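# Move every item from the closet onto the desk

## Task

Remove all objects from the closet and set them on the desk so they stay there unsupported by the robot, without the robot tipping over or being left leaning.

## Robot and tools

Robot: a LinearBot, an omnidirectional wheeled base with a vertical column about 1.75 m high. A carriage rides 1.0 m along the column (lift_m) and holds two identical six-joint arms, left and right, each with a two-finger gripper. Arm bases sit roughly 0.57 m + lift_m above the floor; carriage parts extend about 0.15 m beneath them. A hand reaches up to 0.78 m from the shoulder but only about 0.38 m below its arm base. The hand is about 0.16 m long, 0.1 m wide, 0.14 m wide when open. Parked arm joints 1 to 6: 0, 0.05, 0.05, 1.45, 0, 0; with both parked the robot is about 0.95 m wide and 0.7 m long. Cameras: carriage_camera (fixed, forward, tilted about 20 degrees down) and left_wrist_camera / right_wrist_camera (looking beyond the fingertips). The carriage camera and parked fingertips rise up to about 0.45 m over the arm bases.

Frames: the base frame has its origin on the floor below the base centre, x forward, y left, z up. left_hand and right_hand report, in that frame, the point between each hand's finger pads; quat_wxyz rotates base axes into hand axes (hand z along the fingers, y the opening direction; an upright hand with joints 1, 5, 6 at 0 gives 1, 0, 0, 0). The odometry frame is the base frame where the scene began; base_odometry integrates wheel rotation, so slip looks like motion. Heading is in -3.142 to 3.142, positive leftward.

execute_actions: argument actions is a list holding one action or none (empty returns state and images only). An action may contain base, joints, or both; they start together. base takes exactly one relative command measured from the last reported base position: translate_m (metres, forward +, -2 to 2), strafe_m (metres, left +, -2 to 2) or rotate_rad (radians, counter-clockwise +, -6.3 to 6.3). joints is one dictionary keyed by joint name, each value an absolute target: lift_m 0 to 1 m; left_joint1_rad -2.617 to 3.054 (vertical-axis swing, 0 ahead, + left); left_joint2_rad 0 to 3.141 (shoulder: 0 upper arm back and level, 1.57 vertical, 3.14 forward and level); left_joint3_rad 0 to 3.141 (elbow, 0 folded, 3.14 straight); left_joint4_rad -1.57 to 1.57 (wrist pitch, + lifts fingertips); left_joint5_rad -1.57 to 1.57 (wrist yaw, + turns fingertips to the right, opposite to joint 1); left_joint6_rad -2.094 to 2.094 (roll about the finger axis, + clockwise viewed from the forearm); left_gripper_m 0 to 0.093 m (pad gap). right_* names work identically. Done tolerances: lift 0.004, joints 1 0.02, 2 and 3 0.055, 4 0.04, 5 and 6 0.02, gripper 0.004. Omitted joints or base may keep driving toward earlier targets unreported. Optional cameras: a list of camera names or all; omitted/null gives every camera, [] none. Bad keys, unknown names or out-of-range numbers reject the whole call with no motion. If a result reports a stop, the rest of that reply's motion, wait and finished_scene calls are skipped.

wait: seconds (0 to 10); commands nothing and returns state and images. zoom_image: camera plus region [x0, y0, x1, y1] in pixels of that camera's newest full image, origin top-left, at most 504 by 504. read_manual: section, only "licences"; moves nothing. finished_scene: scene, the integer number of the current scene; irreversible, reports success. Answering without a tool call ends everything.

Results: base_status and joint_status describe how each motion ended. done for the base only means the wheels turned the commanded amount. off_target: stopped short, may still push. contact_stop or time_out: old target dropped, holds in place. joint command not followed (with a cause line): an arm's targets were blocked by the self-collision check; per joint this shows not_followed, and the robot may retry those targets later; a gripper target still runs. on_its_own lists uncommanded behaviour; held at is a target, not the position. motor_effort gives percent of maximum (bracket = peak), with fixed per-motor bias and noise. Falling lift effort while lowering means a hand or load is resting on something. A drive_wheels reading at rest above its free-move level means the base is pressing on something. A gripper holding an object usually reads off_target. ARM HIT means an arm struck the robot hard. MOTOR HOT appears from 75 °C; at 90 °C that arm pauses 10 s, at 100 °C it goes limp and drops; these are OVER-TEMPERATURE FAULT lines, and affected keys show limit_stop_at_motor_heat (resend the target). Outstretched arms and held loads heat quickly, even during thinking.

Cautions: hand readings drift, more so at long reach; a level hand droops 10 to 17 cm with 1 kg, and a fully extended arm may not raise 1 kg. Pad force is about 45 to 60 N. Arms and grippers have no contact stop and snap to target once freed. Base contact stops arrive late or not at all; the base may roll 0.3 m further after an arm touches something. After a blocked drive, back off about 0.2 m along the path (or rotate back), repeat if still pressed. The base can slip beneath a table edge that the column then strikes; reversing into such an edge can topple the robot. Tipping is unrecoverable and invisible in readings, only in images; risk grows with a high carriage, extended arms, loads, pulling, and sudden stops; around 1.5 kg per hand with both arms forward can tip it. Never let the arms collide or press each other. To free a blocked arm, move it alone away first, then the other. Wheels are strong (7 N m). Loose objects may occasionally get nudged. Avoid drops, slips, slams and forceful pushes, keep motion time short, and release items so they rest on their own.

Each tool is called after "Emit:" as name(argument=value, ...), one argument or row to a line, values as JSON.

## Session

Emit:
execute_actions(
  actions=[],
)

Scene clock: 0.00 s.
base_odometry: x=+0.000 y=+0.000 heading=+0.000 (m, m, rad; odometry frame)
base_status: not commanded
joint_positions: lift_m=+0.300 left_joint1_rad=+0.007 left_joint2_rad=+0.054 left_joint3_rad=+0.054 left_joint4_rad=+1.427 left_joint5_rad=+0.046 left_joint6_rad=-0.013 left_gripper_m=+0.094 right_joint1_rad=+0.015 right_joint2_rad=+0.059 right_joint3_rad=+0.038 right_joint4_rad=+1.421 right_joint5_rad=-0.046 right_joint6_rad=+0.000 right_gripper_m=+0.094
joint_status: not commanded
motor_effort: lift_m=+24 drive_wheels=-1 (%)
left_hand: x=+0.2973 y=+0.3043 z=+1.3302 quat_wxyz=(+0.997, +0.022, +0.072, -0.005) (m; base frame)
right_hand: x=+0.3053 y=-0.3033 z=+1.3251 quat_wxyz=(+0.996, -0.023, +0.086, +0.009) (m; base frame)
pictures: carriage_camera, left_wrist_camera, right_wrist_camera
Images, in order (width x height): carriage_camera 504x504, left_wrist_camera 504x504, right_wrist_camera 504x504.

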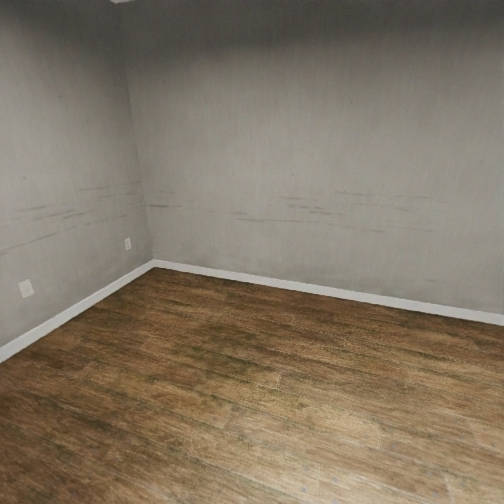

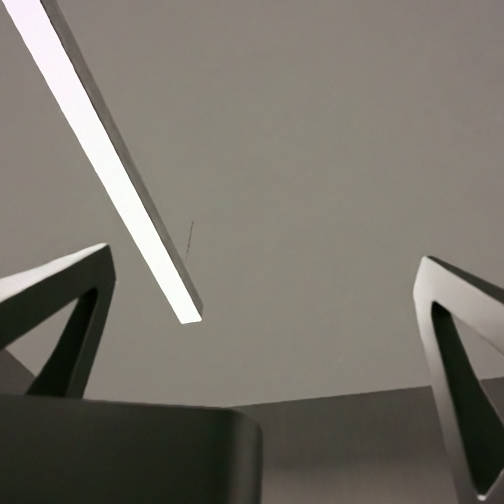

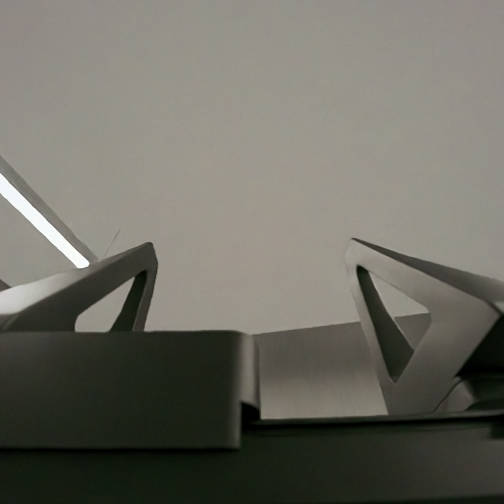

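Emit:
execute_actions(
  actions=[
    {"base":{"rotate_rad":-1.4}},
  ],
  cameras=["carriage_camera"],
)

Emit:
execute_actions(
  actions=[
    {"base":{"rotate_rad":-1.4}},
  ],
  cameras=["carriage_camera"],
)

Emit:
execute_actions(
  actions=[
    {"base":{"rotate_rad":-1.4}},
  ],
  cameras=["carriage_camera"],
)

Scene clock: 4.20 s.
base_odometry: x=+0.000 y=+0.000 heading=-1.400 (m, m, rad; odometry frame)
base_status: done
joint_positions: lift_m=+0.300 left_joint1_rad=+0.007 left_joint2_rad=+0.054 left_joint3_rad=+0.054 left_joint4_rad=+1.426 left_joint5_rad=+0.046 left_joint6_rad=-0.013 left_gripper_m=+0.094 right_joint1_rad=+0.015 right_joint2_rad=+0.059 right_joint3_rad=+0.038 right_joint4_rad=+1.421 right_joint5_rad=-0.046 right_joint6_rad=+0.000 right_gripper_m=+0.094
joint_status: not commanded
motor_effort: lift_m=+26(25) drive_wheels=+3(11) (%)
left_hand: x=+0.2974 y=+0.3043 z=+1.3302 quat_wxyz=(+0.997, +0.022, +0.072, -0.005) (m; base frame)
right_hand: x=+0.3053 y=-0.3033 z=+1.3251 quat_wxyz=(+0.996, -0.023, +0.086, +0.009) (m; base frame)
pictures: carriage_camera
Images, in order (width x height): carriage_camera 504x504.

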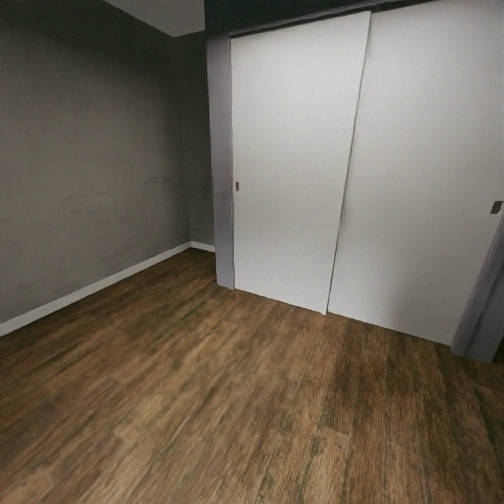

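Scene clock: 7.13 s.
base_odometry: x=+0.000 y=+0.000 heading=-2.799 (m, m, rad; odometry frame)
base_status: done
joint_positions: lift_m=+0.300 left_joint1_rad=+0.007 left_joint2_rad=+0.054 left_joint3_rad=+0.054 left_joint4_rad=+1.426 left_joint5_rad=+0.046 left_joint6_rad=-0.013 left_gripper_m=+0.094 right_joint1_rad=+0.015 right_joint2_rad=+0.059 right_joint3_rad=+0.038 right_joint4_rad=+1.420 right_joint5_rad=-0.046 right_joint6_rad=+0.000 right_gripper_m=+0.094
joint_status: not commanded
motor_effort: lift_m=+24(23) drive_wheels=+3(10) (%)
left_hand: x=+0.2976 y=+0.3043 z=+1.3301 quat_wxyz=(+0.997, +0.022, +0.073, -0.005) (m; base frame)
right_hand: x=+0.3054 y=-0.3033 z=+1.3251 quat_wxyz=(+0.996, -0.023, +0.086, +0.009) (m; base frame)
pictures: carriage_camera
Images, in order (width x height): carriage_camera 504x504.

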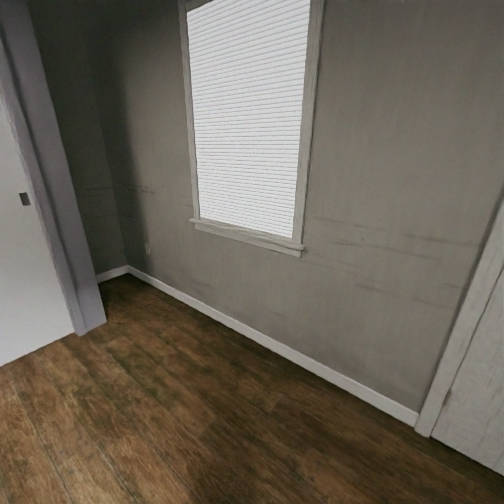

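Scene clock: 10.07 s.
base_odometry: x=+0.000 y=+0.000 heading=+2.084 (m, m, rad; odometry frame)
base_status: done
joint_positions: lift_m=+0.300 left_joint1_rad=+0.007 left_joint2_rad=+0.054 left_joint3_rad=+0.054 left_joint4_rad=+1.425 left_joint5_rad=+0.046 left_joint6_rad=-0.013 left_gripper_m=+0.094 right_joint1_rad=+0.015 right_joint2_rad=+0.059 right_joint3_rad=+0.038 right_joint4_rad=+1.420 right_joint5_rad=-0.046 right_joint6_rad=+0.000 right_gripper_m=+0.094
joint_status: not commanded
motor_effort: lift_m=+21(20) drive_wheels=+3(10) (%)
left_hand: x=+0.2977 y=+0.3043 z=+1.3301 quat_wxyz=(+0.997, +0.022, +0.073, -0.005) (m; base frame)
right_hand: x=+0.3054 y=-0.3033 z=+1.3251 quat_wxyz=(+0.996, -0.023, +0.086, +0.009) (m; base frame)
pictures: carriage_camera
Images, in order (width x height): carriage_camera 504x504.

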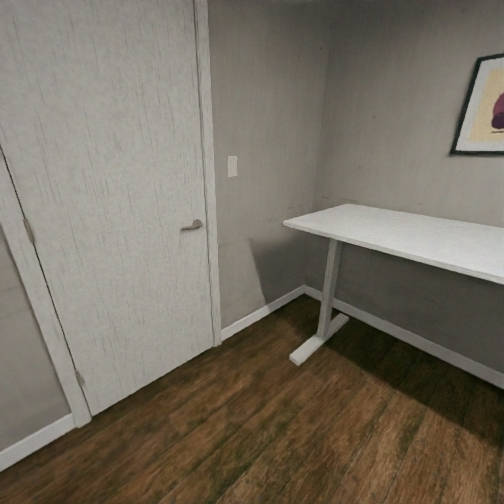

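Emit:
execute_actions(
  actions=[
    {"base":{"rotate_rad":-0.83}},
  ],
  cameras=["carriage_camera"],
)

Emit:
execute_actions(
  actions=[
    {"base":{"rotate_rad":-3.1416}},
  ],
  cameras=["carriage_camera"],
)

Emit:
execute_actions(
  actions=[
    {"base":{"translate_m":1.1}},
  ],
  cameras=["carriage_camera"],
)

Scene clock: 15.47 s.
base_odometry: x=+0.000 y=+0.000 heading=+1.255 (m, m, rad; odometry frame)
base_status: done
joint_positions: lift_m=+0.300 left_joint1_rad=+0.007 left_joint2_rad=+0.054 left_joint3_rad=+0.054 left_joint4_rad=+1.425 left_joint5_rad=+0.046 left_joint6_rad=-0.013 left_gripper_m=+0.094 right_joint1_rad=+0.015 right_joint2_rad=+0.059 right_joint3_rad=+0.038 right_joint4_rad=+1.420 right_joint5_rad=-0.046 right_joint6_rad=+0.000 right_gripper_m=+0.094
joint_status: not commanded
motor_effort: lift_m=+22(22) drive_wheels=+4(10) (%)
left_hand: x=+0.2977 y=+0.3043 z=+1.3301 quat_wxyz=(+0.997, +0.022, +0.073, -0.005) (m; base frame)
right_hand: x=+0.3054 y=-0.3033 z=+1.3251 quat_wxyz=(+0.996, -0.023, +0.086, +0.009) (m; base frame)
pictures: carriage_camera
Images, in order (width x height): carriage_camera 504x504.

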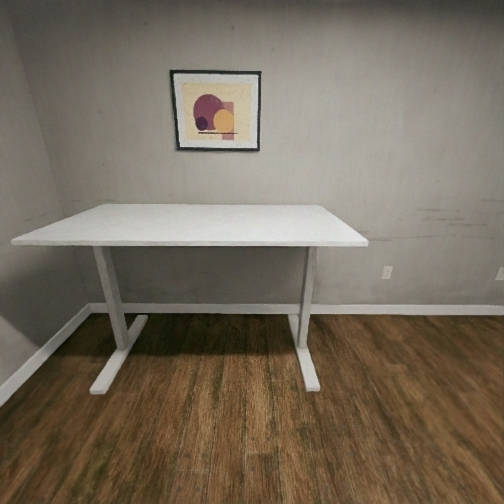

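Scene clock: 19.73 s.
base_odometry: x=+0.000 y=+0.000 heading=-1.887 (m, m, rad; odometry frame)
base_status: done
joint_positions: lift_m=+0.300 left_joint1_rad=+0.007 left_joint2_rad=+0.054 left_joint3_rad=+0.054 left_joint4_rad=+1.424 left_joint5_rad=+0.046 left_joint6_rad=-0.013 left_gripper_m=+0.094 right_joint1_rad=+0.015 right_joint2_rad=+0.059 right_joint3_rad=+0.038 right_joint4_rad=+1.416 right_joint5_rad=-0.045 right_joint6_rad=+0.000 right_gripper_m=+0.094
joint_status: not commanded
motor_effort: lift_m=+23(22) drive_wheels=+3(12) (%)
left_hand: x=+0.2979 y=+0.3043 z=+1.3301 quat_wxyz=(+0.997, +0.022, +0.073, -0.005) (m; base frame)
right_hand: x=+0.3063 y=-0.3034 z=+1.3249 quat_wxyz=(+0.996, -0.023, +0.088, +0.009) (m; base frame)
pictures: carriage_camera
Images, in order (width x height): carriage_camera 504x504.

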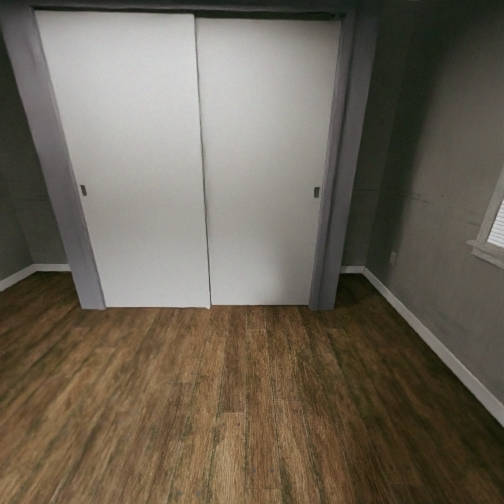

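Scene clock: 24.23 s.
base_odometry: x=-0.343 y=-1.045 heading=-1.887 (m, m, rad; odometry frame)
base_status: done
joint_positions: lift_m=+0.300 left_joint1_rad=+0.007 left_joint2_rad=+0.054 left_joint3_rad=+0.054 left_joint4_rad=+1.425 left_joint5_rad=+0.046 left_joint6_rad=-0.013 left_gripper_m=+0.094 right_joint1_rad=+0.015 right_joint2_rad=+0.059 right_joint3_rad=+0.038 right_joint4_rad=+1.417 right_joint5_rad=-0.045 right_joint6_rad=+0.000 right_gripper_m=+0.094
joint_status: not commanded
motor_effort: lift_m=+24(24) drive_wheels=-8(17) (%)
left_hand: x=+0.2979 y=+0.3043 z=+1.3301 quat_wxyz=(+0.997, +0.022, +0.073, -0.005) (m; base frame)
right_hand: x=+0.3063 y=-0.3034 z=+1.3249 quat_wxyz=(+0.996, -0.023, +0.088, +0.009) (m; base frame)
pictures: carriage_camera
Images, in order (width x height): carriage_camera 504x504.

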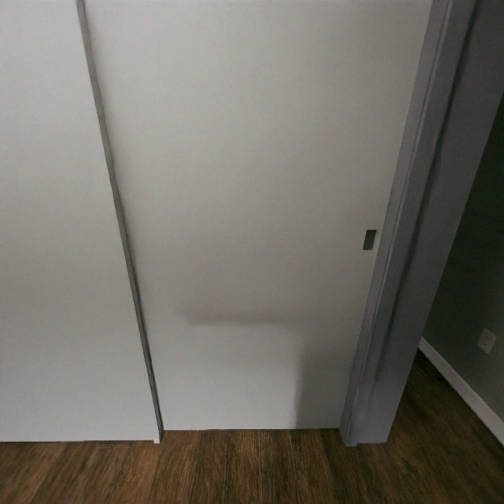

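Emit:
execute_actions(
  actions=[
    {"base":{"strafe_m":-0.11},"joints":{"lift_m":0.12,"right_joint2_rad":1.2,"right_joint3_rad":0.8,"right_joint4_rad":0.4,"right_gripper_m":0}},
  ],
)

Emit:
execute_actions(
  actions=[
    {"base":{"translate_m":0.27}},
  ],
)

Scene clock: 29.07 s.
base_odometry: x=-0.448 y=-1.011 heading=-1.887 (m, m, rad; odometry frame)
base_status: done
joint_positions: lift_m=+0.120 left_joint1_rad=+0.007 left_joint2_rad=+0.054 left_joint3_rad=+0.054 left_joint4_rad=+1.424 left_joint5_rad=+0.046 left_joint6_rad=-0.013 left_gripper_m=+0.094 right_joint1_rad=+0.015 right_joint2_rad=+1.190 right_joint3_rad=+0.789 right_joint4_rad=+0.401 right_joint5_rad=-0.046 right_joint6_rad=+0.000 right_gripper_m=+0.000
joint_status: all done
motor_effort: lift_m=+21(23) drive_wheels=-4(10) (%)
left_hand: x=+0.2979 y=+0.3043 z=+1.1500 quat_wxyz=(+0.997, +0.022, +0.073, -0.005) (m; base frame)
right_hand: x=+0.6771 y=-0.2976 z=+1.0374 quat_wxyz=(+0.707, -0.022, +0.707, +0.021) (m; base frame)
pictures: carriage_camera, left_wrist_camera, right_wrist_camera
Images, in order (width x height): carriage_camera 504x504, left_wrist_camera 504x504, right_wrist_camera 504x504.

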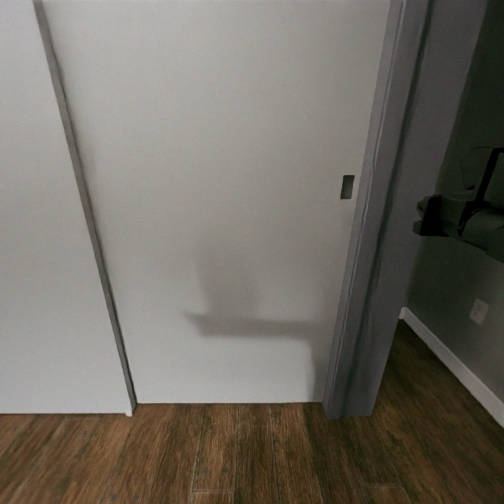

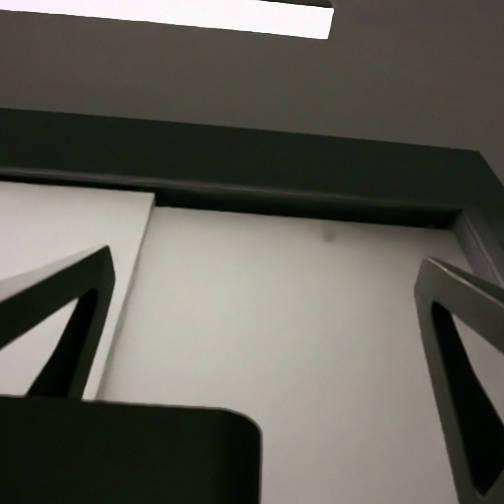

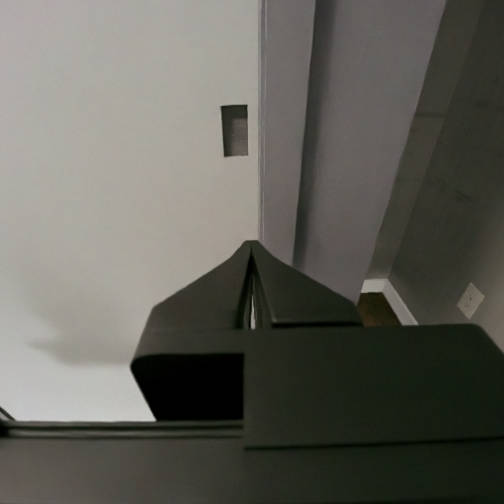

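Scene clock: 31.43 s.
base_odometry: x=-0.532 y=-1.268 heading=-1.888 (m, m, rad; odometry frame)
base_status: done
joint_positions: lift_m=+0.120 left_joint1_rad=+0.007 left_joint2_rad=+0.054 left_joint3_rad=+0.054 left_joint4_rad=+1.424 left_joint5_rad=+0.046 left_joint6_rad=-0.013 left_gripper_m=+0.094 right_joint1_rad=+0.015 right_joint2_rad=+1.190 right_joint3_rad=+0.789 right_joint4_rad=+0.405 right_joint5_rad=-0.046 right_joint6_rad=+0.000 right_gripper_m=+0.000
joint_status: not commanded
motor_effort: lift_m=+20(24) drive_wheels=-6(10) (%)
left_hand: x=+0.2979 y=+0.3043 z=+1.1500 quat_wxyz=(+0.997, +0.022, +0.073, -0.005) (m; base frame)
right_hand: x=+0.6771 y=-0.2976 z=+1.0383 quat_wxyz=(+0.708, -0.022, +0.705, +0.021) (m; base frame)
pictures: carriage_camera, left_wrist_camera, right_wrist_camera
Images, in order (width x height): carriage_camera 504x504, left_wrist_camera 504x504, right_wrist_camera 504x504.

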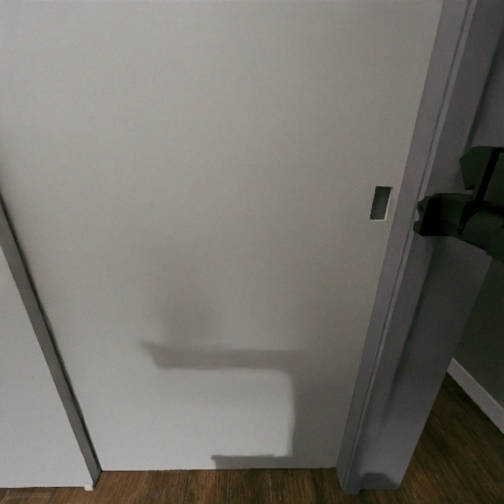

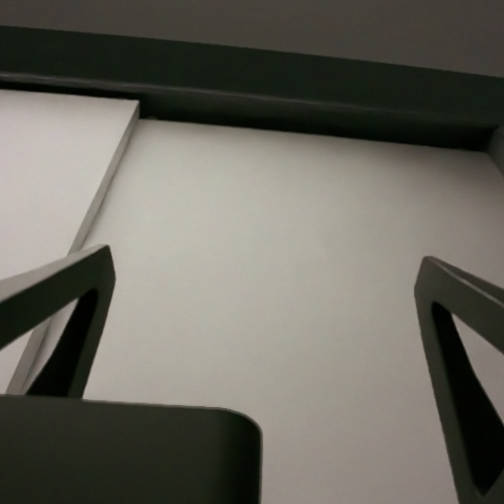

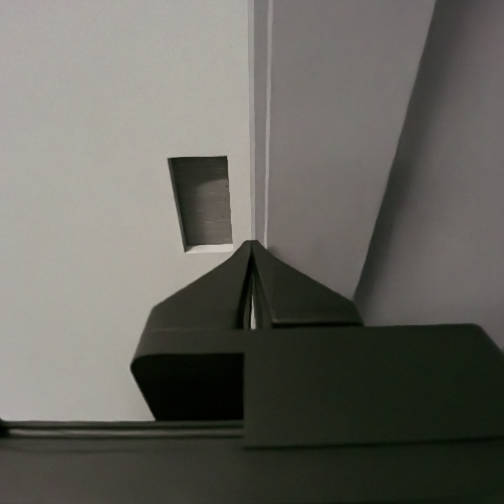

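Emit:
execute_actions(
  actions=[
    {"base":{"strafe_m":0.045},"joints":{"lift_m":0.135}},
  ],
  cameras=[],
)

Emit:
execute_actions(
  actions=[
    {"base":{"translate_m":0.07}},
  ],
  cameras=["carriage_camera","right_wrist_camera"],
)

Scene clock: 34.23 s.
base_odometry: x=-0.489 y=-1.282 heading=-1.888 (m, m, rad; odometry frame)
base_status: done
joint_positions: lift_m=+0.135 left_joint1_rad=+0.007 left_joint2_rad=+0.054 left_joint3_rad=+0.054 left_joint4_rad=+1.424 left_joint5_rad=+0.046 left_joint6_rad=-0.013 left_gripper_m=+0.094 right_joint1_rad=+0.015 right_joint2_rad=+1.190 right_joint3_rad=+0.797 right_joint4_rad=+0.411 right_joint5_rad=-0.045 right_joint6_rad=+0.000 right_gripper_m=+0.000
joint_status: all done
motor_effort: lift_m=+23(26) drive_wheels=-4(9) (%)
left_hand: x=+0.2979 y=+0.3043 z=+1.1651 quat_wxyz=(+0.997, +0.022, +0.073, -0.005) (m; base frame)
right_hand: x=+0.6774 y=-0.2977 z=+1.0589 quat_wxyz=(+0.713, -0.022, +0.700, +0.021) (m; base frame)
pictures: none
No camera images: the call's "cameras" was empty. Leave "cameras" out to get every camera's image.

Scene clock: 35.57 s.
base_odometry: x=-0.511 y=-1.348 heading=-1.888 (m, m, rad; odometry frame)
base_status: done
joint_positions: lift_m=+0.135 left_joint1_rad=+0.007 left_joint2_rad=+0.054 left_joint3_rad=+0.054 left_joint4_rad=+1.424 left_joint5_rad=+0.046 left_joint6_rad=-0.013 left_gripper_m=+0.094 right_joint1_rad=+0.015 right_joint2_rad=+1.190 right_joint3_rad=+0.797 right_joint4_rad=+0.410 right_joint5_rad=-0.045 right_joint6_rad=+0.000 right_gripper_m=+0.000
joint_status: not commanded
motor_effort: lift_m=+22(25) drive_wheels=-5(9) (%)
left_hand: x=+0.2979 y=+0.3043 z=+1.1651 quat_wxyz=(+0.997, +0.022, +0.073, -0.005) (m; base frame)
right_hand: x=+0.6774 y=-0.2977 z=+1.0587 quat_wxyz=(+0.713, -0.022, +0.701, +0.021) (m; base frame)
pictures: carriage_camera, right_wrist_camera
Images, in order (width x height): carriage_camera 504x504, right_wrist_camera 504x504.

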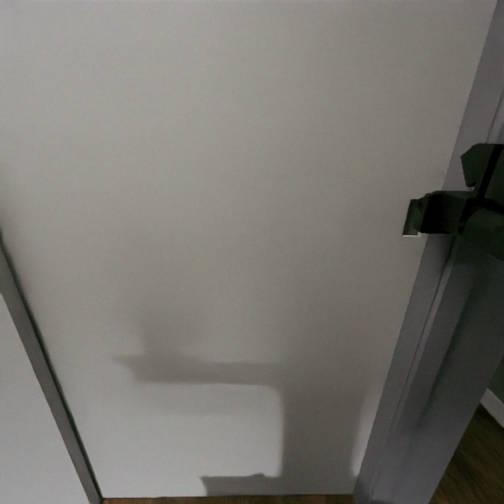

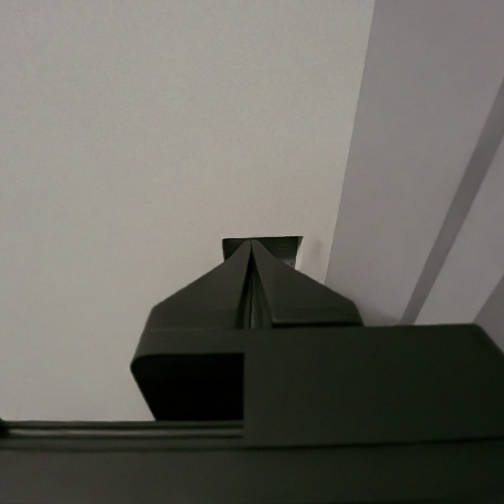

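Emit:
execute_actions(
  actions=[
    {"base":{"translate_m":0.03},"joints":{"lift_m":0.095}},
  ],
  cameras=["carriage_camera","right_wrist_camera"],
)

Scene clock: 37.90 s.
base_odometry: x=-0.520 y=-1.377 heading=-1.888 (m, m, rad; odometry frame)
base_status: done
joint_positions: lift_m=+0.095 left_joint1_rad=+0.007 left_joint2_rad=+0.054 left_joint3_rad=+0.054 left_joint4_rad=+1.424 left_joint5_rad=+0.045 left_joint6_rad=-0.013 left_gripper_m=+0.094 right_joint1_rad=+0.024 right_joint2_rad=+1.143 right_joint3_rad=+0.779 right_joint4_rad=+0.363 right_joint5_rad=-0.012 right_joint6_rad=+0.001 right_gripper_m=+0.000
joint_status: all done
motor_effort: lift_m=+21(25) drive_wheels=+5(12) (%)
left_hand: x=+0.2980 y=+0.3043 z=+1.1250 quat_wxyz=(+0.997, +0.022, +0.073, -0.005) (m; base frame)
right_hand: x=+0.6672 y=-0.3000 z=+1.0164 quat_wxyz=(+0.707, -0.012, +0.707, +0.013) (m; base frame)
pictures: carriage_camera, right_wrist_camera
Images, in order (width x height): carriage_camera 504x504, right_wrist_camera 504x504.

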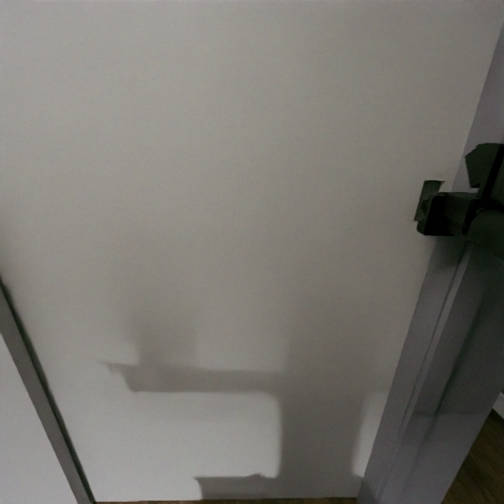

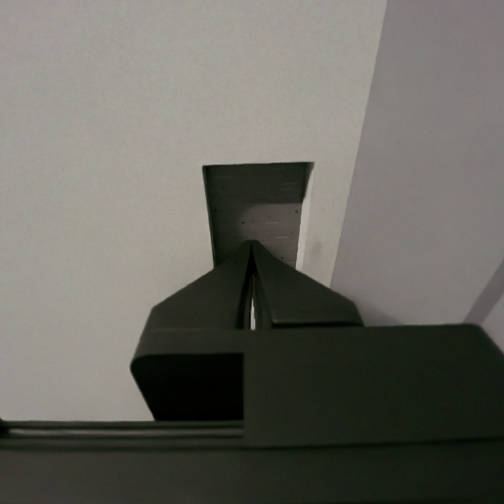

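Touching in the recess. Slide left.

Emit:
execute_actions(
  actions=[
    {"base":{"strafe_m":0.2},"joints":{"right_joint1_rad":0.02}},
  ],
  cameras=["carriage_camera","right_wrist_camera"],
)

Scene clock: 40.67 s.
base_odometry: x=-0.330 y=-1.439 heading=-1.888 (m, m, rad; odometry frame)
base_status: done
joint_positions: lift_m=+0.095 left_joint1_rad=+0.007 left_joint2_rad=+0.054 left_joint3_rad=+0.054 left_joint4_rad=+1.424 left_joint5_rad=+0.045 left_joint6_rad=-0.013 left_gripper_m=+0.094 right_joint1_rad=-0.038 right_joint2_rad=+1.144 right_joint3_rad=+0.786 right_joint4_rad=+0.360 right_joint5_rad=+0.213 right_joint6_rad=+0.001 right_gripper_m=+0.000
joint_status: right_joint1_rad off_target (ended at -0.038, target +0.020)
motor_effort: lift_m=+23(24) drive_wheels=+3(15) (%)
left_hand: x=+0.2980 y=+0.3043 z=+1.1250 quat_wxyz=(+0.997, +0.022, +0.073, -0.005) (m; base frame)
right_hand: x=+0.6622 y=-0.3633 z=+1.0191 quat_wxyz=(+0.703, +0.089, +0.700, -0.088) (m; base frame)
pictures: carriage_camera, right_wrist_camera
Images, in order (width x height): carriage_camera 504x504, right_wrist_camera 504x504.

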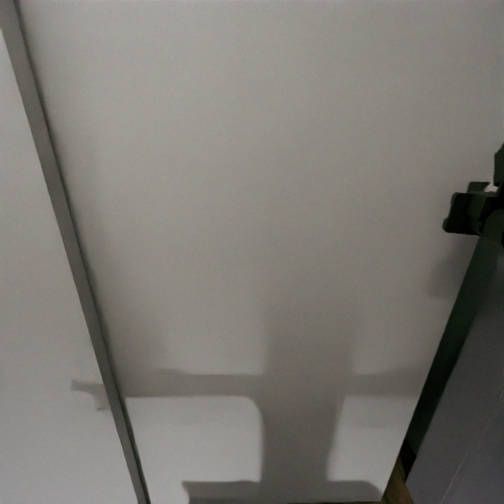

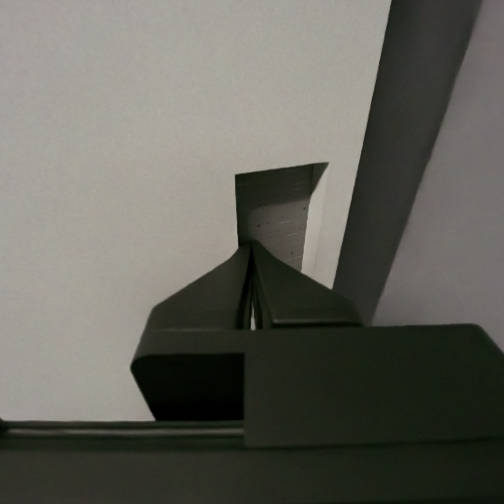

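Emit:
execute_actions(
  actions=[
    {"base":{"strafe_m":0.62},"joints":{"right_joint1_rad":0.02,"right_joint5_rad":-0.15}},
  ],
  cameras=["carriage_camera","right_wrist_camera"],
)

Emit:
execute_actions(
  actions=[
    {"base":{"strafe_m":-0.04},"joints":{"right_joint1_rad":0.0,"right_joint5_rad":0}},
  ],
  cameras=["right_wrist_camera"],
)

Emit:
execute_actions(
  actions=[
    {"base":{"translate_m":-0.45},"joints":{"lift_m":0.3}},
  ],
  cameras=[],
)

Emit:
execute_actions(
  actions=[
    {"base":{"strafe_m":-0.75},"joints":{"right_joint2_rad":0.3,"right_joint3_rad":0.3,"right_joint4_rad":0}},
  ],
  cameras=["carriage_camera","right_wrist_camera"],
)

Scene clock: 46.33 s.
base_odometry: x=+0.259 y=-1.633 heading=-1.889 (m, m, rad; odometry frame)
base_status: done
joint_positions: lift_m=+0.095 left_joint1_rad=+0.007 left_joint2_rad=+0.054 left_joint3_rad=+0.054 left_joint4_rad=+1.424 left_joint5_rad=+0.045 left_joint6_rad=-0.013 left_gripper_m=+0.094 right_joint1_rad=-0.093 right_joint2_rad=+1.121 right_joint3_rad=+0.786 right_joint4_rad=+0.329 right_joint5_rad=+0.601 right_joint6_rad=+0.001 right_gripper_m=+0.000
joint_status: right_joint1_rad off_target (ended at -0.093, target +0.020); right_joint5_rad off_target (ended at +0.600, target -0.150)
motor_effort: lift_m=+23(26) drive_wheels=+3(17) (%)
left_hand: x=+0.2980 y=+0.3043 z=+1.1250 quat_wxyz=(+0.997, +0.022, +0.073, -0.005) (m; base frame)
right_hand: x=+0.6222 y=-0.4433 z=+1.0203 quat_wxyz=(+0.663, +0.240, +0.667, -0.241) (m; base frame)
pictures: carriage_camera, right_wrist_camera
Images, in order (width x height): carriage_camera 504x504, right_wrist_camera 504x504.

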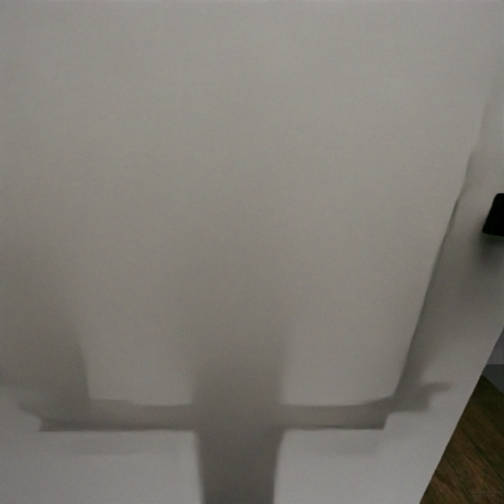

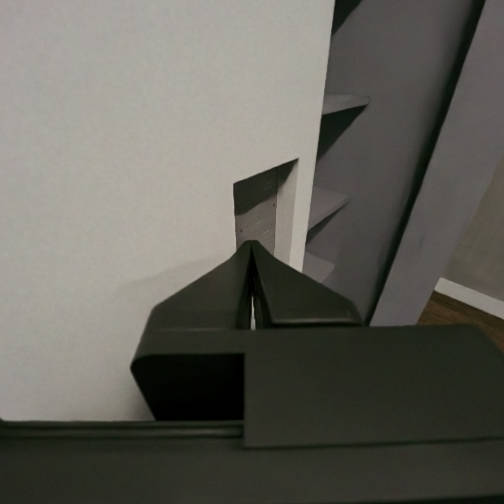

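Scene clock: 47.47 s.
base_odometry: x=+0.221 y=-1.621 heading=-1.889 (m, m, rad; odometry frame)
base_status: done
joint_positions: lift_m=+0.095 left_joint1_rad=+0.007 left_joint2_rad=+0.054 left_joint3_rad=+0.054 left_joint4_rad=+1.424 left_joint5_rad=+0.045 left_joint6_rad=-0.013 left_gripper_m=+0.094 right_joint1_rad=-0.073 right_joint2_rad=+1.093 right_joint3_rad=+0.780 right_joint4_rad=+0.331 right_joint5_rad=+0.535 right_joint6_rad=+0.000 right_gripper_m=+0.000
joint_status: right_joint1_rad off_target (ended at -0.073, target +0.000); right_joint5_rad off_target (ended at +0.535, target +0.000)
motor_effort: lift_m=+23(26) drive_wheels=-2(14) (%)
left_hand: x=+0.2980 y=+0.3043 z=+1.1250 quat_wxyz=(+0.997, +0.022, +0.073, -0.005) (m; base frame)
right_hand: x=+0.6253 y=-0.4263 z=+1.0280 quat_wxyz=(+0.681, +0.213, +0.668, -0.210) (m; base frame)
pictures: right_wrist_camera
Images, in order (width x height): right_wrist_camera 504x504.

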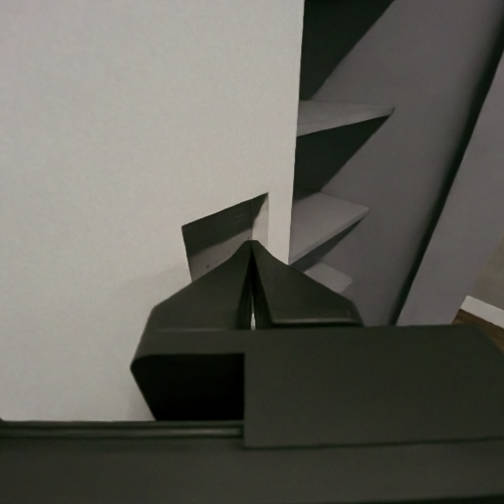

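Scene clock: 48.83 s.
base_odometry: x=+0.241 y=-1.562 heading=-1.890 (m, m, rad; odometry frame)
base_status: translate_m contact_stop (by the wheels' count: -0.062 of -0.450)
joint_positions: lift_m=+0.300 left_joint1_rad=+0.007 left_joint2_rad=+0.054 left_joint3_rad=+0.054 left_joint4_rad=+1.426 left_joint5_rad=+0.046 left_joint6_rad=-0.013 left_gripper_m=+0.094 right_joint1_rad=-0.032 right_joint2_rad=+1.204 right_joint3_rad=+0.753 right_joint4_rad=+0.179 right_joint5_rad=+0.122 right_joint6_rad=+0.001 right_gripper_m=+0.000
joint_status: all done
on_its_own: right_joint1_rad moved +0.041 toward your old target +0.000; right_joint5_rad moved -0.413 toward your old target +0.000
motor_effort: lift_m=+23(31) drive_wheels=-6(16) (%)
left_hand: x=+0.2974 y=+0.3043 z=+1.3301 quat_wxyz=(+0.997, +0.022, +0.072, -0.005) (m; base frame)
right_hand: x=+0.6674 y=-0.3456 z=+1.1405 quat_wxyz=(+0.603, +0.050, +0.794, -0.058) (m; base frame)
pictures: none
No camera images: the call's "cameras" was empty. Leave "cameras" out to get every camera's image.

not run: a stop came earlier in this reply.

Emit:
execute_actions(
  actions=[
    {"base":{"translate_m":-0.45},"joints":{"right_joint1_rad":0}},
  ],
  cameras=["right_wrist_camera"],
)

Emit:
execute_actions(
  actions=[
    {"base":{"strafe_m":-0.75},"joints":{"right_joint2_rad":0.3,"right_joint3_rad":0.3,"right_joint4_rad":0}},
  ],
  cameras=["carriage_camera","right_wrist_camera"],
)

Scene clock: 52.77 s.
base_odometry: x=+0.382 y=-1.135 heading=-1.890 (m, m, rad; odometry frame)
base_status: done
joint_positions: lift_m=+0.300 left_joint1_rad=+0.007 left_joint2_rad=+0.054 left_joint3_rad=+0.054 left_joint4_rad=+1.426 left_joint5_rad=+0.046 left_joint6_rad=-0.013 left_gripper_m=+0.094 right_joint1_rad=-0.008 right_joint2_rad=+1.204 right_joint3_rad=+0.794 right_joint4_rad=+0.403 right_joint5_rad=+0.007 right_joint6_rad=+0.001 right_gripper_m=+0.000
joint_status: all done
on_its_own: right_joint5_rad moved -0.115 to your old target +0.000
motor_effort: lift_m=+27(25) drive_wheels=-3(10) (%)
left_hand: x=+0.2975 y=+0.3043 z=+1.3301 quat_wxyz=(+0.997, +0.022, +0.072, -0.005) (m; base frame)
right_hand: x=+0.6805 y=-0.3164 z=+1.2151 quat_wxyz=(+0.705, +0.006, +0.709, -0.005) (m; base frame)
pictures: right_wrist_camera
Images, in order (width x height): right_wrist_camera 504x504.

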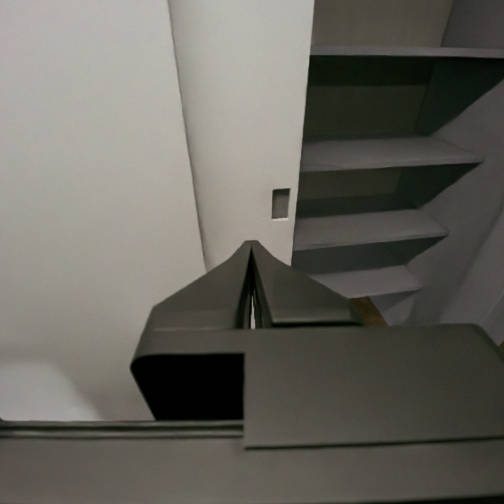

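Scene clock: 56.60 s.
base_odometry: x=-0.330 y=-0.899 heading=-1.890 (m, m, rad; odometry frame)
base_status: done
joint_positions: lift_m=+0.300 left_joint1_rad=+0.007 left_joint2_rad=+0.054 left_joint3_rad=+0.054 left_joint4_rad=+1.426 left_joint5_rad=+0.046 left_joint6_rad=-0.013 left_gripper_m=+0.094 right_joint1_rad=-0.006 right_joint2_rad=+0.315 right_joint3_rad=+0.317 right_joint4_rad=+0.007 right_joint5_rad=+0.005 right_joint6_rad=+0.001 right_gripper_m=+0.000
joint_status: all done
motor_effort: lift_m=+25(22) drive_wheels=-3(9) (%)
left_hand: x=+0.2975 y=+0.3043 z=+1.3301 quat_wxyz=(+0.997, +0.022, +0.072, -0.005) (m; base frame)
right_hand: x=+0.5204 y=-0.3144 z=+1.1572 quat_wxyz=(+0.710, +0.004, +0.704, -0.004) (m; base frame)
pictures: carriage_camera, right_wrist_camera
Images, in order (width x height): carriage_camera 504x504, right_wrist_camera 504x504.

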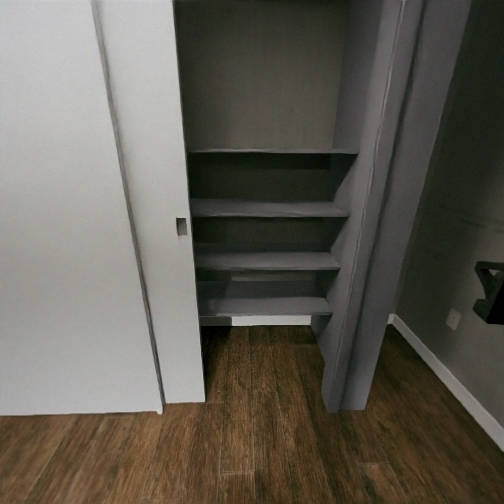

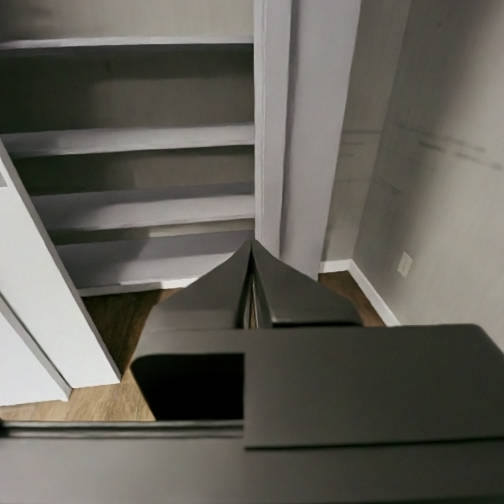

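Emit:
execute_actions(
  actions=[
    {"base":{"strafe_m":0.2},"joints":{"right_joint2_rad":1.6,"right_joint3_rad":1.6,"right_joint4_rad":-0.2,"right_joint5_rad":-1.1,"lift_m":0.45}},
  ],
  cameras=[],
)

Emit:
execute_actions(
  actions=[
    {"base":{"translate_m":0.6}},
  ],
  cameras=["carriage_camera","right_wrist_camera"],
)

Scene clock: 59.93 s.
base_odometry: x=-0.140 y=-0.962 heading=-1.890 (m, m, rad; odometry frame)
base_status: done
joint_positions: lift_m=+0.450 left_joint1_rad=+0.007 left_joint2_rad=+0.054 left_joint3_rad=+0.054 left_joint4_rad=+1.426 left_joint5_rad=+0.046 left_joint6_rad=-0.013 left_gripper_m=+0.094 right_joint1_rad=-0.005 right_joint2_rad=+1.587 right_joint3_rad=+1.589 right_joint4_rad=-0.182 right_joint5_rad=-1.094 right_joint6_rad=+0.001 right_gripper_m=+0.000
joint_status: all done
motor_effort: lift_m=+22(29) drive_wheels=-4(13) (%)
left_hand: x=+0.2975 y=+0.3043 z=+1.4802 quat_wxyz=(+0.997, +0.022, +0.072, -0.005) (m; base frame)
right_hand: x=+0.6811 y=-0.1614 z=+1.4598 quat_wxyz=(+0.548, -0.331, +0.657, +0.398) (m; base frame)
pictures: none
No camera images: the call's "cameras" was empty. Leave "cameras" out to get every camera's image.

Scene clock: 63.30 s.
base_odometry: x=-0.328 y=-1.532 heading=-1.889 (m, m, rad; odometry frame)
base_status: done
joint_positions: lift_m=+0.450 left_joint1_rad=+0.007 left_joint2_rad=+0.054 left_joint3_rad=+0.054 left_joint4_rad=+1.426 left_joint5_rad=+0.046 left_joint6_rad=-0.013 left_gripper_m=+0.094 right_joint1_rad=-0.005 right_joint2_rad=+1.587 right_joint3_rad=+1.589 right_joint4_rad=-0.187 right_joint5_rad=-1.096 right_joint6_rad=+0.001 right_gripper_m=+0.000
joint_status: not commanded
motor_effort: lift_m=+24(20) drive_wheels=-6(12) (%)
left_hand: x=+0.2975 y=+0.3043 z=+1.4802 quat_wxyz=(+0.997, +0.022, +0.072, -0.005) (m; base frame)
right_hand: x=+0.6807 y=-0.1612 z=+1.4591 quat_wxyz=(+0.546, -0.331, +0.658, +0.400) (m; base frame)
pictures: carriage_camera, right_wrist_camera
Images, in order (width x height): carriage_camera 504x504, right_wrist_camera 504x504.

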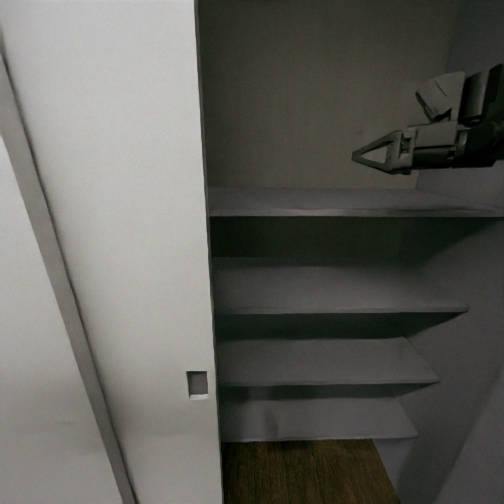

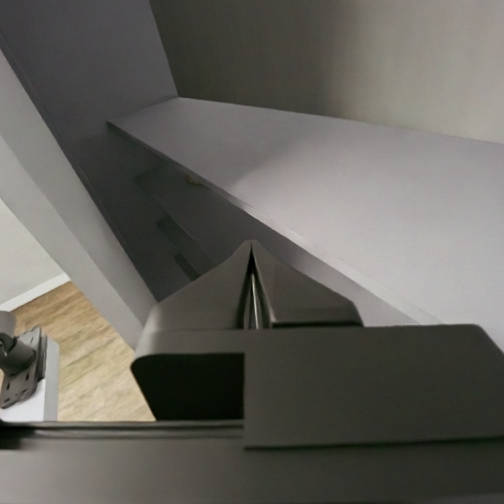

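Emit:
execute_actions(
  actions=[
    {"joints":{"lift_m":0.05,"right_joint3_rad":1.4}},
  ],
  cameras=["carriage_camera","right_wrist_camera"],
)

Scene clock: 66.13 s.
base_odometry: x=-0.328 y=-1.532 heading=-1.889 (m, m, rad; odometry frame)
base_status: not commanded
joint_positions: lift_m=+0.050 left_joint1_rad=+0.007 left_joint2_rad=+0.054 left_joint3_rad=+0.054 left_joint4_rad=+1.426 left_joint5_rad=+0.046 left_joint6_rad=-0.013 left_gripper_m=+0.094 right_joint1_rad=-0.005 right_joint2_rad=+1.592 right_joint3_rad=+1.407 right_joint4_rad=-0.198 right_joint5_rad=-1.098 right_joint6_rad=+0.001 right_gripper_m=+0.000
joint_status: all done
motor_effort: lift_m=+25(22) drive_wheels=-5(6) (%)
left_hand: x=+0.2975 y=+0.3043 z=+1.0801 quat_wxyz=(+0.997, +0.022, +0.072, -0.005) (m; base frame)
right_hand: x=+0.6802 y=-0.1611 z=+0.9835 quat_wxyz=(+0.478, -0.290, +0.708, +0.431) (m; base frame)
pictures: carriage_camera, right_wrist_camera
Images, in order (width x height): carriage_camera 504x504, right_wrist_camera 504x504.

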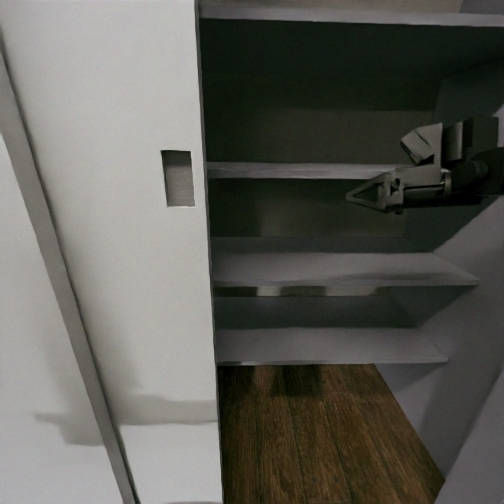

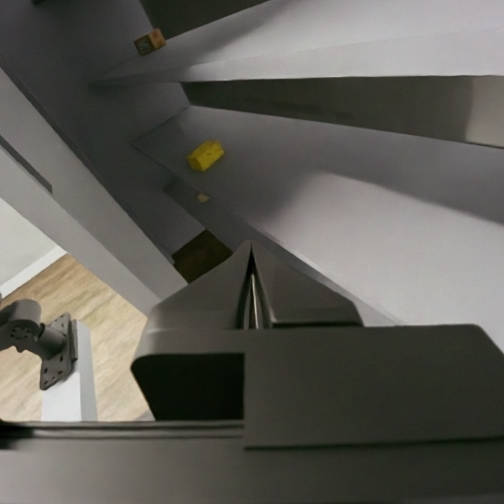

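Emit:
execute_actions(
  actions=[
    {"base":{"translate_m":-0.2},"joints":{"lift_m":0.1,"right_joint2_rad":1.2,"right_joint3_rad":0.8,"right_joint4_rad":0.4,"right_joint5_rad":0}},
  ],
  cameras=[],
)

Emit:
execute_actions(
  actions=[
    {"base":{"strafe_m":0.465}},
  ],
  cameras=["right_wrist_camera"],
)

Emit:
execute_actions(
  actions=[
    {"base":{"translate_m":0.06}},
  ],
  cameras=["right_wrist_camera"],
)

Scene clock: 72.17 s.
base_odometry: x=-0.265 y=-1.342 heading=-1.889 (m, m, rad; odometry frame)
base_status: done
joint_positions: lift_m=+0.100 left_joint1_rad=+0.007 left_joint2_rad=+0.054 left_joint3_rad=+0.054 left_joint4_rad=+1.425 left_joint5_rad=+0.046 left_joint6_rad=-0.013 left_gripper_m=+0.094 right_joint1_rad=-0.005 right_joint2_rad=+1.208 right_joint3_rad=+0.811 right_joint4_rad=+0.401 right_joint5_rad=-0.005 right_joint6_rad=+0.001 right_gripper_m=+0.000
joint_status: all done
motor_effort: lift_m=+24(28) drive_wheels=-2(15) (%)
left_hand: x=+0.2979 y=+0.3043 z=+1.1301 quat_wxyz=(+0.997, +0.022, +0.073, -0.005) (m; base frame)
right_hand: x=+0.6820 y=-0.3130 z=+1.0212 quat_wxyz=(+0.709, +0.000, +0.706, +0.000) (m; base frame)
pictures: none
No camera images: the call's "cameras" was empty. Leave "cameras" out to get every camera's image.

Scene clock: 75.17 s.
base_odometry: x=+0.177 y=-1.487 heading=-1.889 (m, m, rad; odometry frame)
base_status: done
joint_positions: lift_m=+0.100 left_joint1_rad=+0.007 left_joint2_rad=+0.054 left_joint3_rad=+0.054 left_joint4_rad=+1.425 left_joint5_rad=+0.046 left_joint6_rad=-0.013 left_gripper_m=+0.094 right_joint1_rad=-0.005 right_joint2_rad=+1.208 right_joint3_rad=+0.811 right_joint4_rad=+0.402 right_joint5_rad=-0.005 right_joint6_rad=+0.001 right_gripper_m=+0.000
joint_status: not commanded
motor_effort: lift_m=+22(21) drive_wheels=-4(9) (%)
left_hand: x=+0.2979 y=+0.3043 z=+1.1301 quat_wxyz=(+0.997, +0.022, +0.073, -0.005) (m; base frame)
right_hand: x=+0.6820 y=-0.3131 z=+1.0214 quat_wxyz=(+0.709, +0.000, +0.705, +0.000) (m; base frame)
pictures: right_wrist_camera
Images, in order (width x height): right_wrist_camera 504x504.

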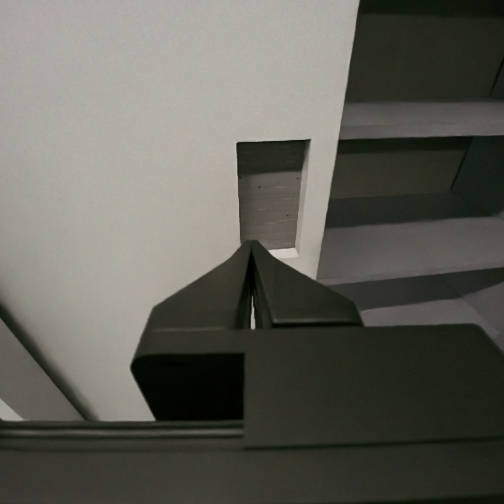

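Scene clock: 76.43 s.
base_odometry: x=+0.158 y=-1.544 heading=-1.889 (m, m, rad; odometry frame)
base_status: done
joint_positions: lift_m=+0.100 left_joint1_rad=+0.007 left_joint2_rad=+0.054 left_joint3_rad=+0.054 left_joint4_rad=+1.425 left_joint5_rad=+0.046 left_joint6_rad=-0.013 left_gripper_m=+0.094 right_joint1_rad=-0.005 right_joint2_rad=+1.182 right_joint3_rad=+0.803 right_joint4_rad=+0.383 right_joint5_rad=+0.003 right_joint6_rad=+0.001 right_gripper_m=+0.000
joint_status: not commanded
motor_effort: lift_m=+20(21) drive_wheels=+3(11) (%)
left_hand: x=+0.2979 y=+0.3043 z=+1.1301 quat_wxyz=(+0.997, +0.022, +0.073, -0.005) (m; base frame)
right_hand: x=+0.6763 y=-0.3144 z=+1.0233 quat_wxyz=(+0.709, +0.003, +0.705, -0.003) (m; base frame)
pictures: right_wrist_camera
Images, in order (width x height): right_wrist_camera 504x504.

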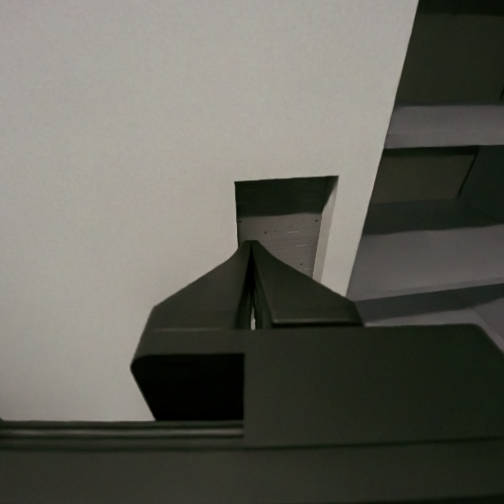

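Emit:
execute_actions(
  actions=[
    {"base":{"strafe_m":-0.75},"joints":{"right_joint1_rad":0}},
  ],
  cameras=["carriage_camera","right_wrist_camera"],
)

Scene clock: 79.67 s.
base_odometry: x=+0.064 y=-1.514 heading=-1.888 (m, m, rad; odometry frame)
base_status: strafe_m contact_stop (by the wheels' count: -0.099 of -0.750)
joint_positions: lift_m=+0.100 left_joint1_rad=+0.007 left_joint2_rad=+0.054 left_joint3_rad=+0.054 left_joint4_rad=+1.425 left_joint5_rad=+0.047 left_joint6_rad=-0.013 left_gripper_m=+0.094 right_joint1_rad=+0.015 right_joint2_rad=+1.182 right_joint3_rad=+0.803 right_joint4_rad=+0.402 right_joint5_rad=-0.034 right_joint6_rad=+0.001 right_gripper_m=+0.000
joint_status: all done
motor_effort: lift_m=+23(21) drive_wheels=+1(19) (%)
left_hand: x=+0.2979 y=+0.3041 z=+1.1301 quat_wxyz=(+0.997, +0.023, +0.073, -0.005) (m; base frame)
right_hand: x=+0.6760 y=-0.2996 z=+1.0278 quat_wxyz=(+0.715, -0.017, +0.699, +0.018) (m; base frame)
pictures: carriage_camera, right_wrist_camera
Images, in order (width x height): carriage_camera 504x504, right_wrist_camera 504x504.

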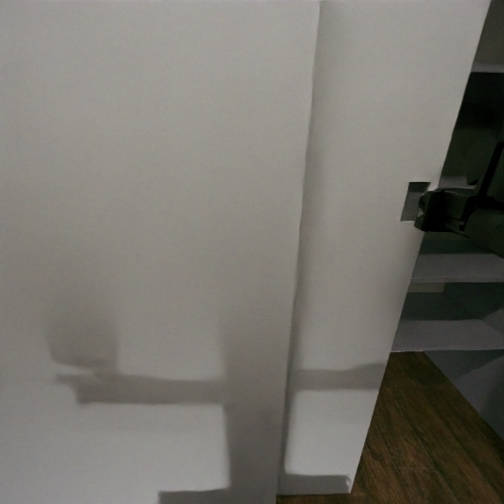

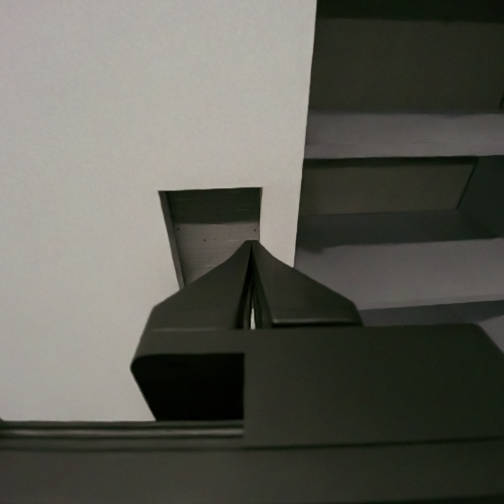

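Emit:
execute_actions(
  actions=[
    {"base":{"strafe_m":-0.66},"joints":{"right_joint1_rad":-0.04,"right_joint2_rad":1.23}},
  ],
  cameras=["carriage_camera","right_wrist_camera"],
)

Scene clock: 84.00 s.
base_odometry: x=-0.563 y=-1.308 heading=-1.887 (m, m, rad; odometry frame)
base_status: done
joint_positions: lift_m=+0.100 left_joint1_rad=+0.007 left_joint2_rad=+0.054 left_joint3_rad=+0.054 left_joint4_rad=+1.425 left_joint5_rad=+0.047 left_joint6_rad=-0.013 left_gripper_m=+0.094 right_joint1_rad=+0.015 right_joint2_rad=+1.209 right_joint3_rad=+0.803 right_joint4_rad=+0.416 right_joint5_rad=-0.174 right_joint6_rad=+0.001 right_gripper_m=+0.000
joint_status: right_joint1_rad off_target (ended at +0.015, target -0.040); the others done
motor_effort: lift_m=+21(22) drive_wheels=+2(12) (%)
left_hand: x=+0.2979 y=+0.3041 z=+1.1301 quat_wxyz=(+0.997, +0.023, +0.073, -0.005) (m; base frame)
right_hand: x=+0.6788 y=-0.2759 z=+1.0207 quat_wxyz=(+0.708, -0.067, +0.700, +0.067) (m; base frame)
pictures: carriage_camera, right_wrist_camera
Images, in order (width x height): carriage_camera 504x504, right_wrist_camera 504x504.

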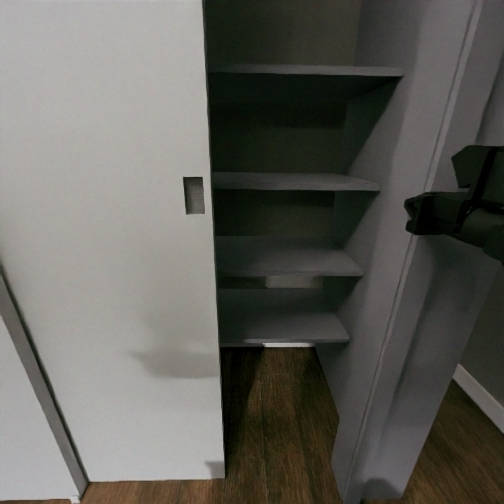

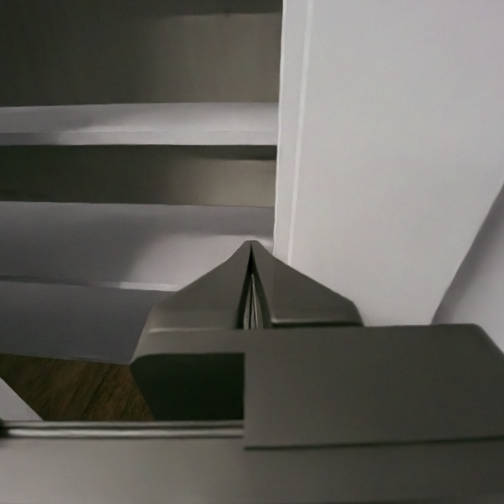

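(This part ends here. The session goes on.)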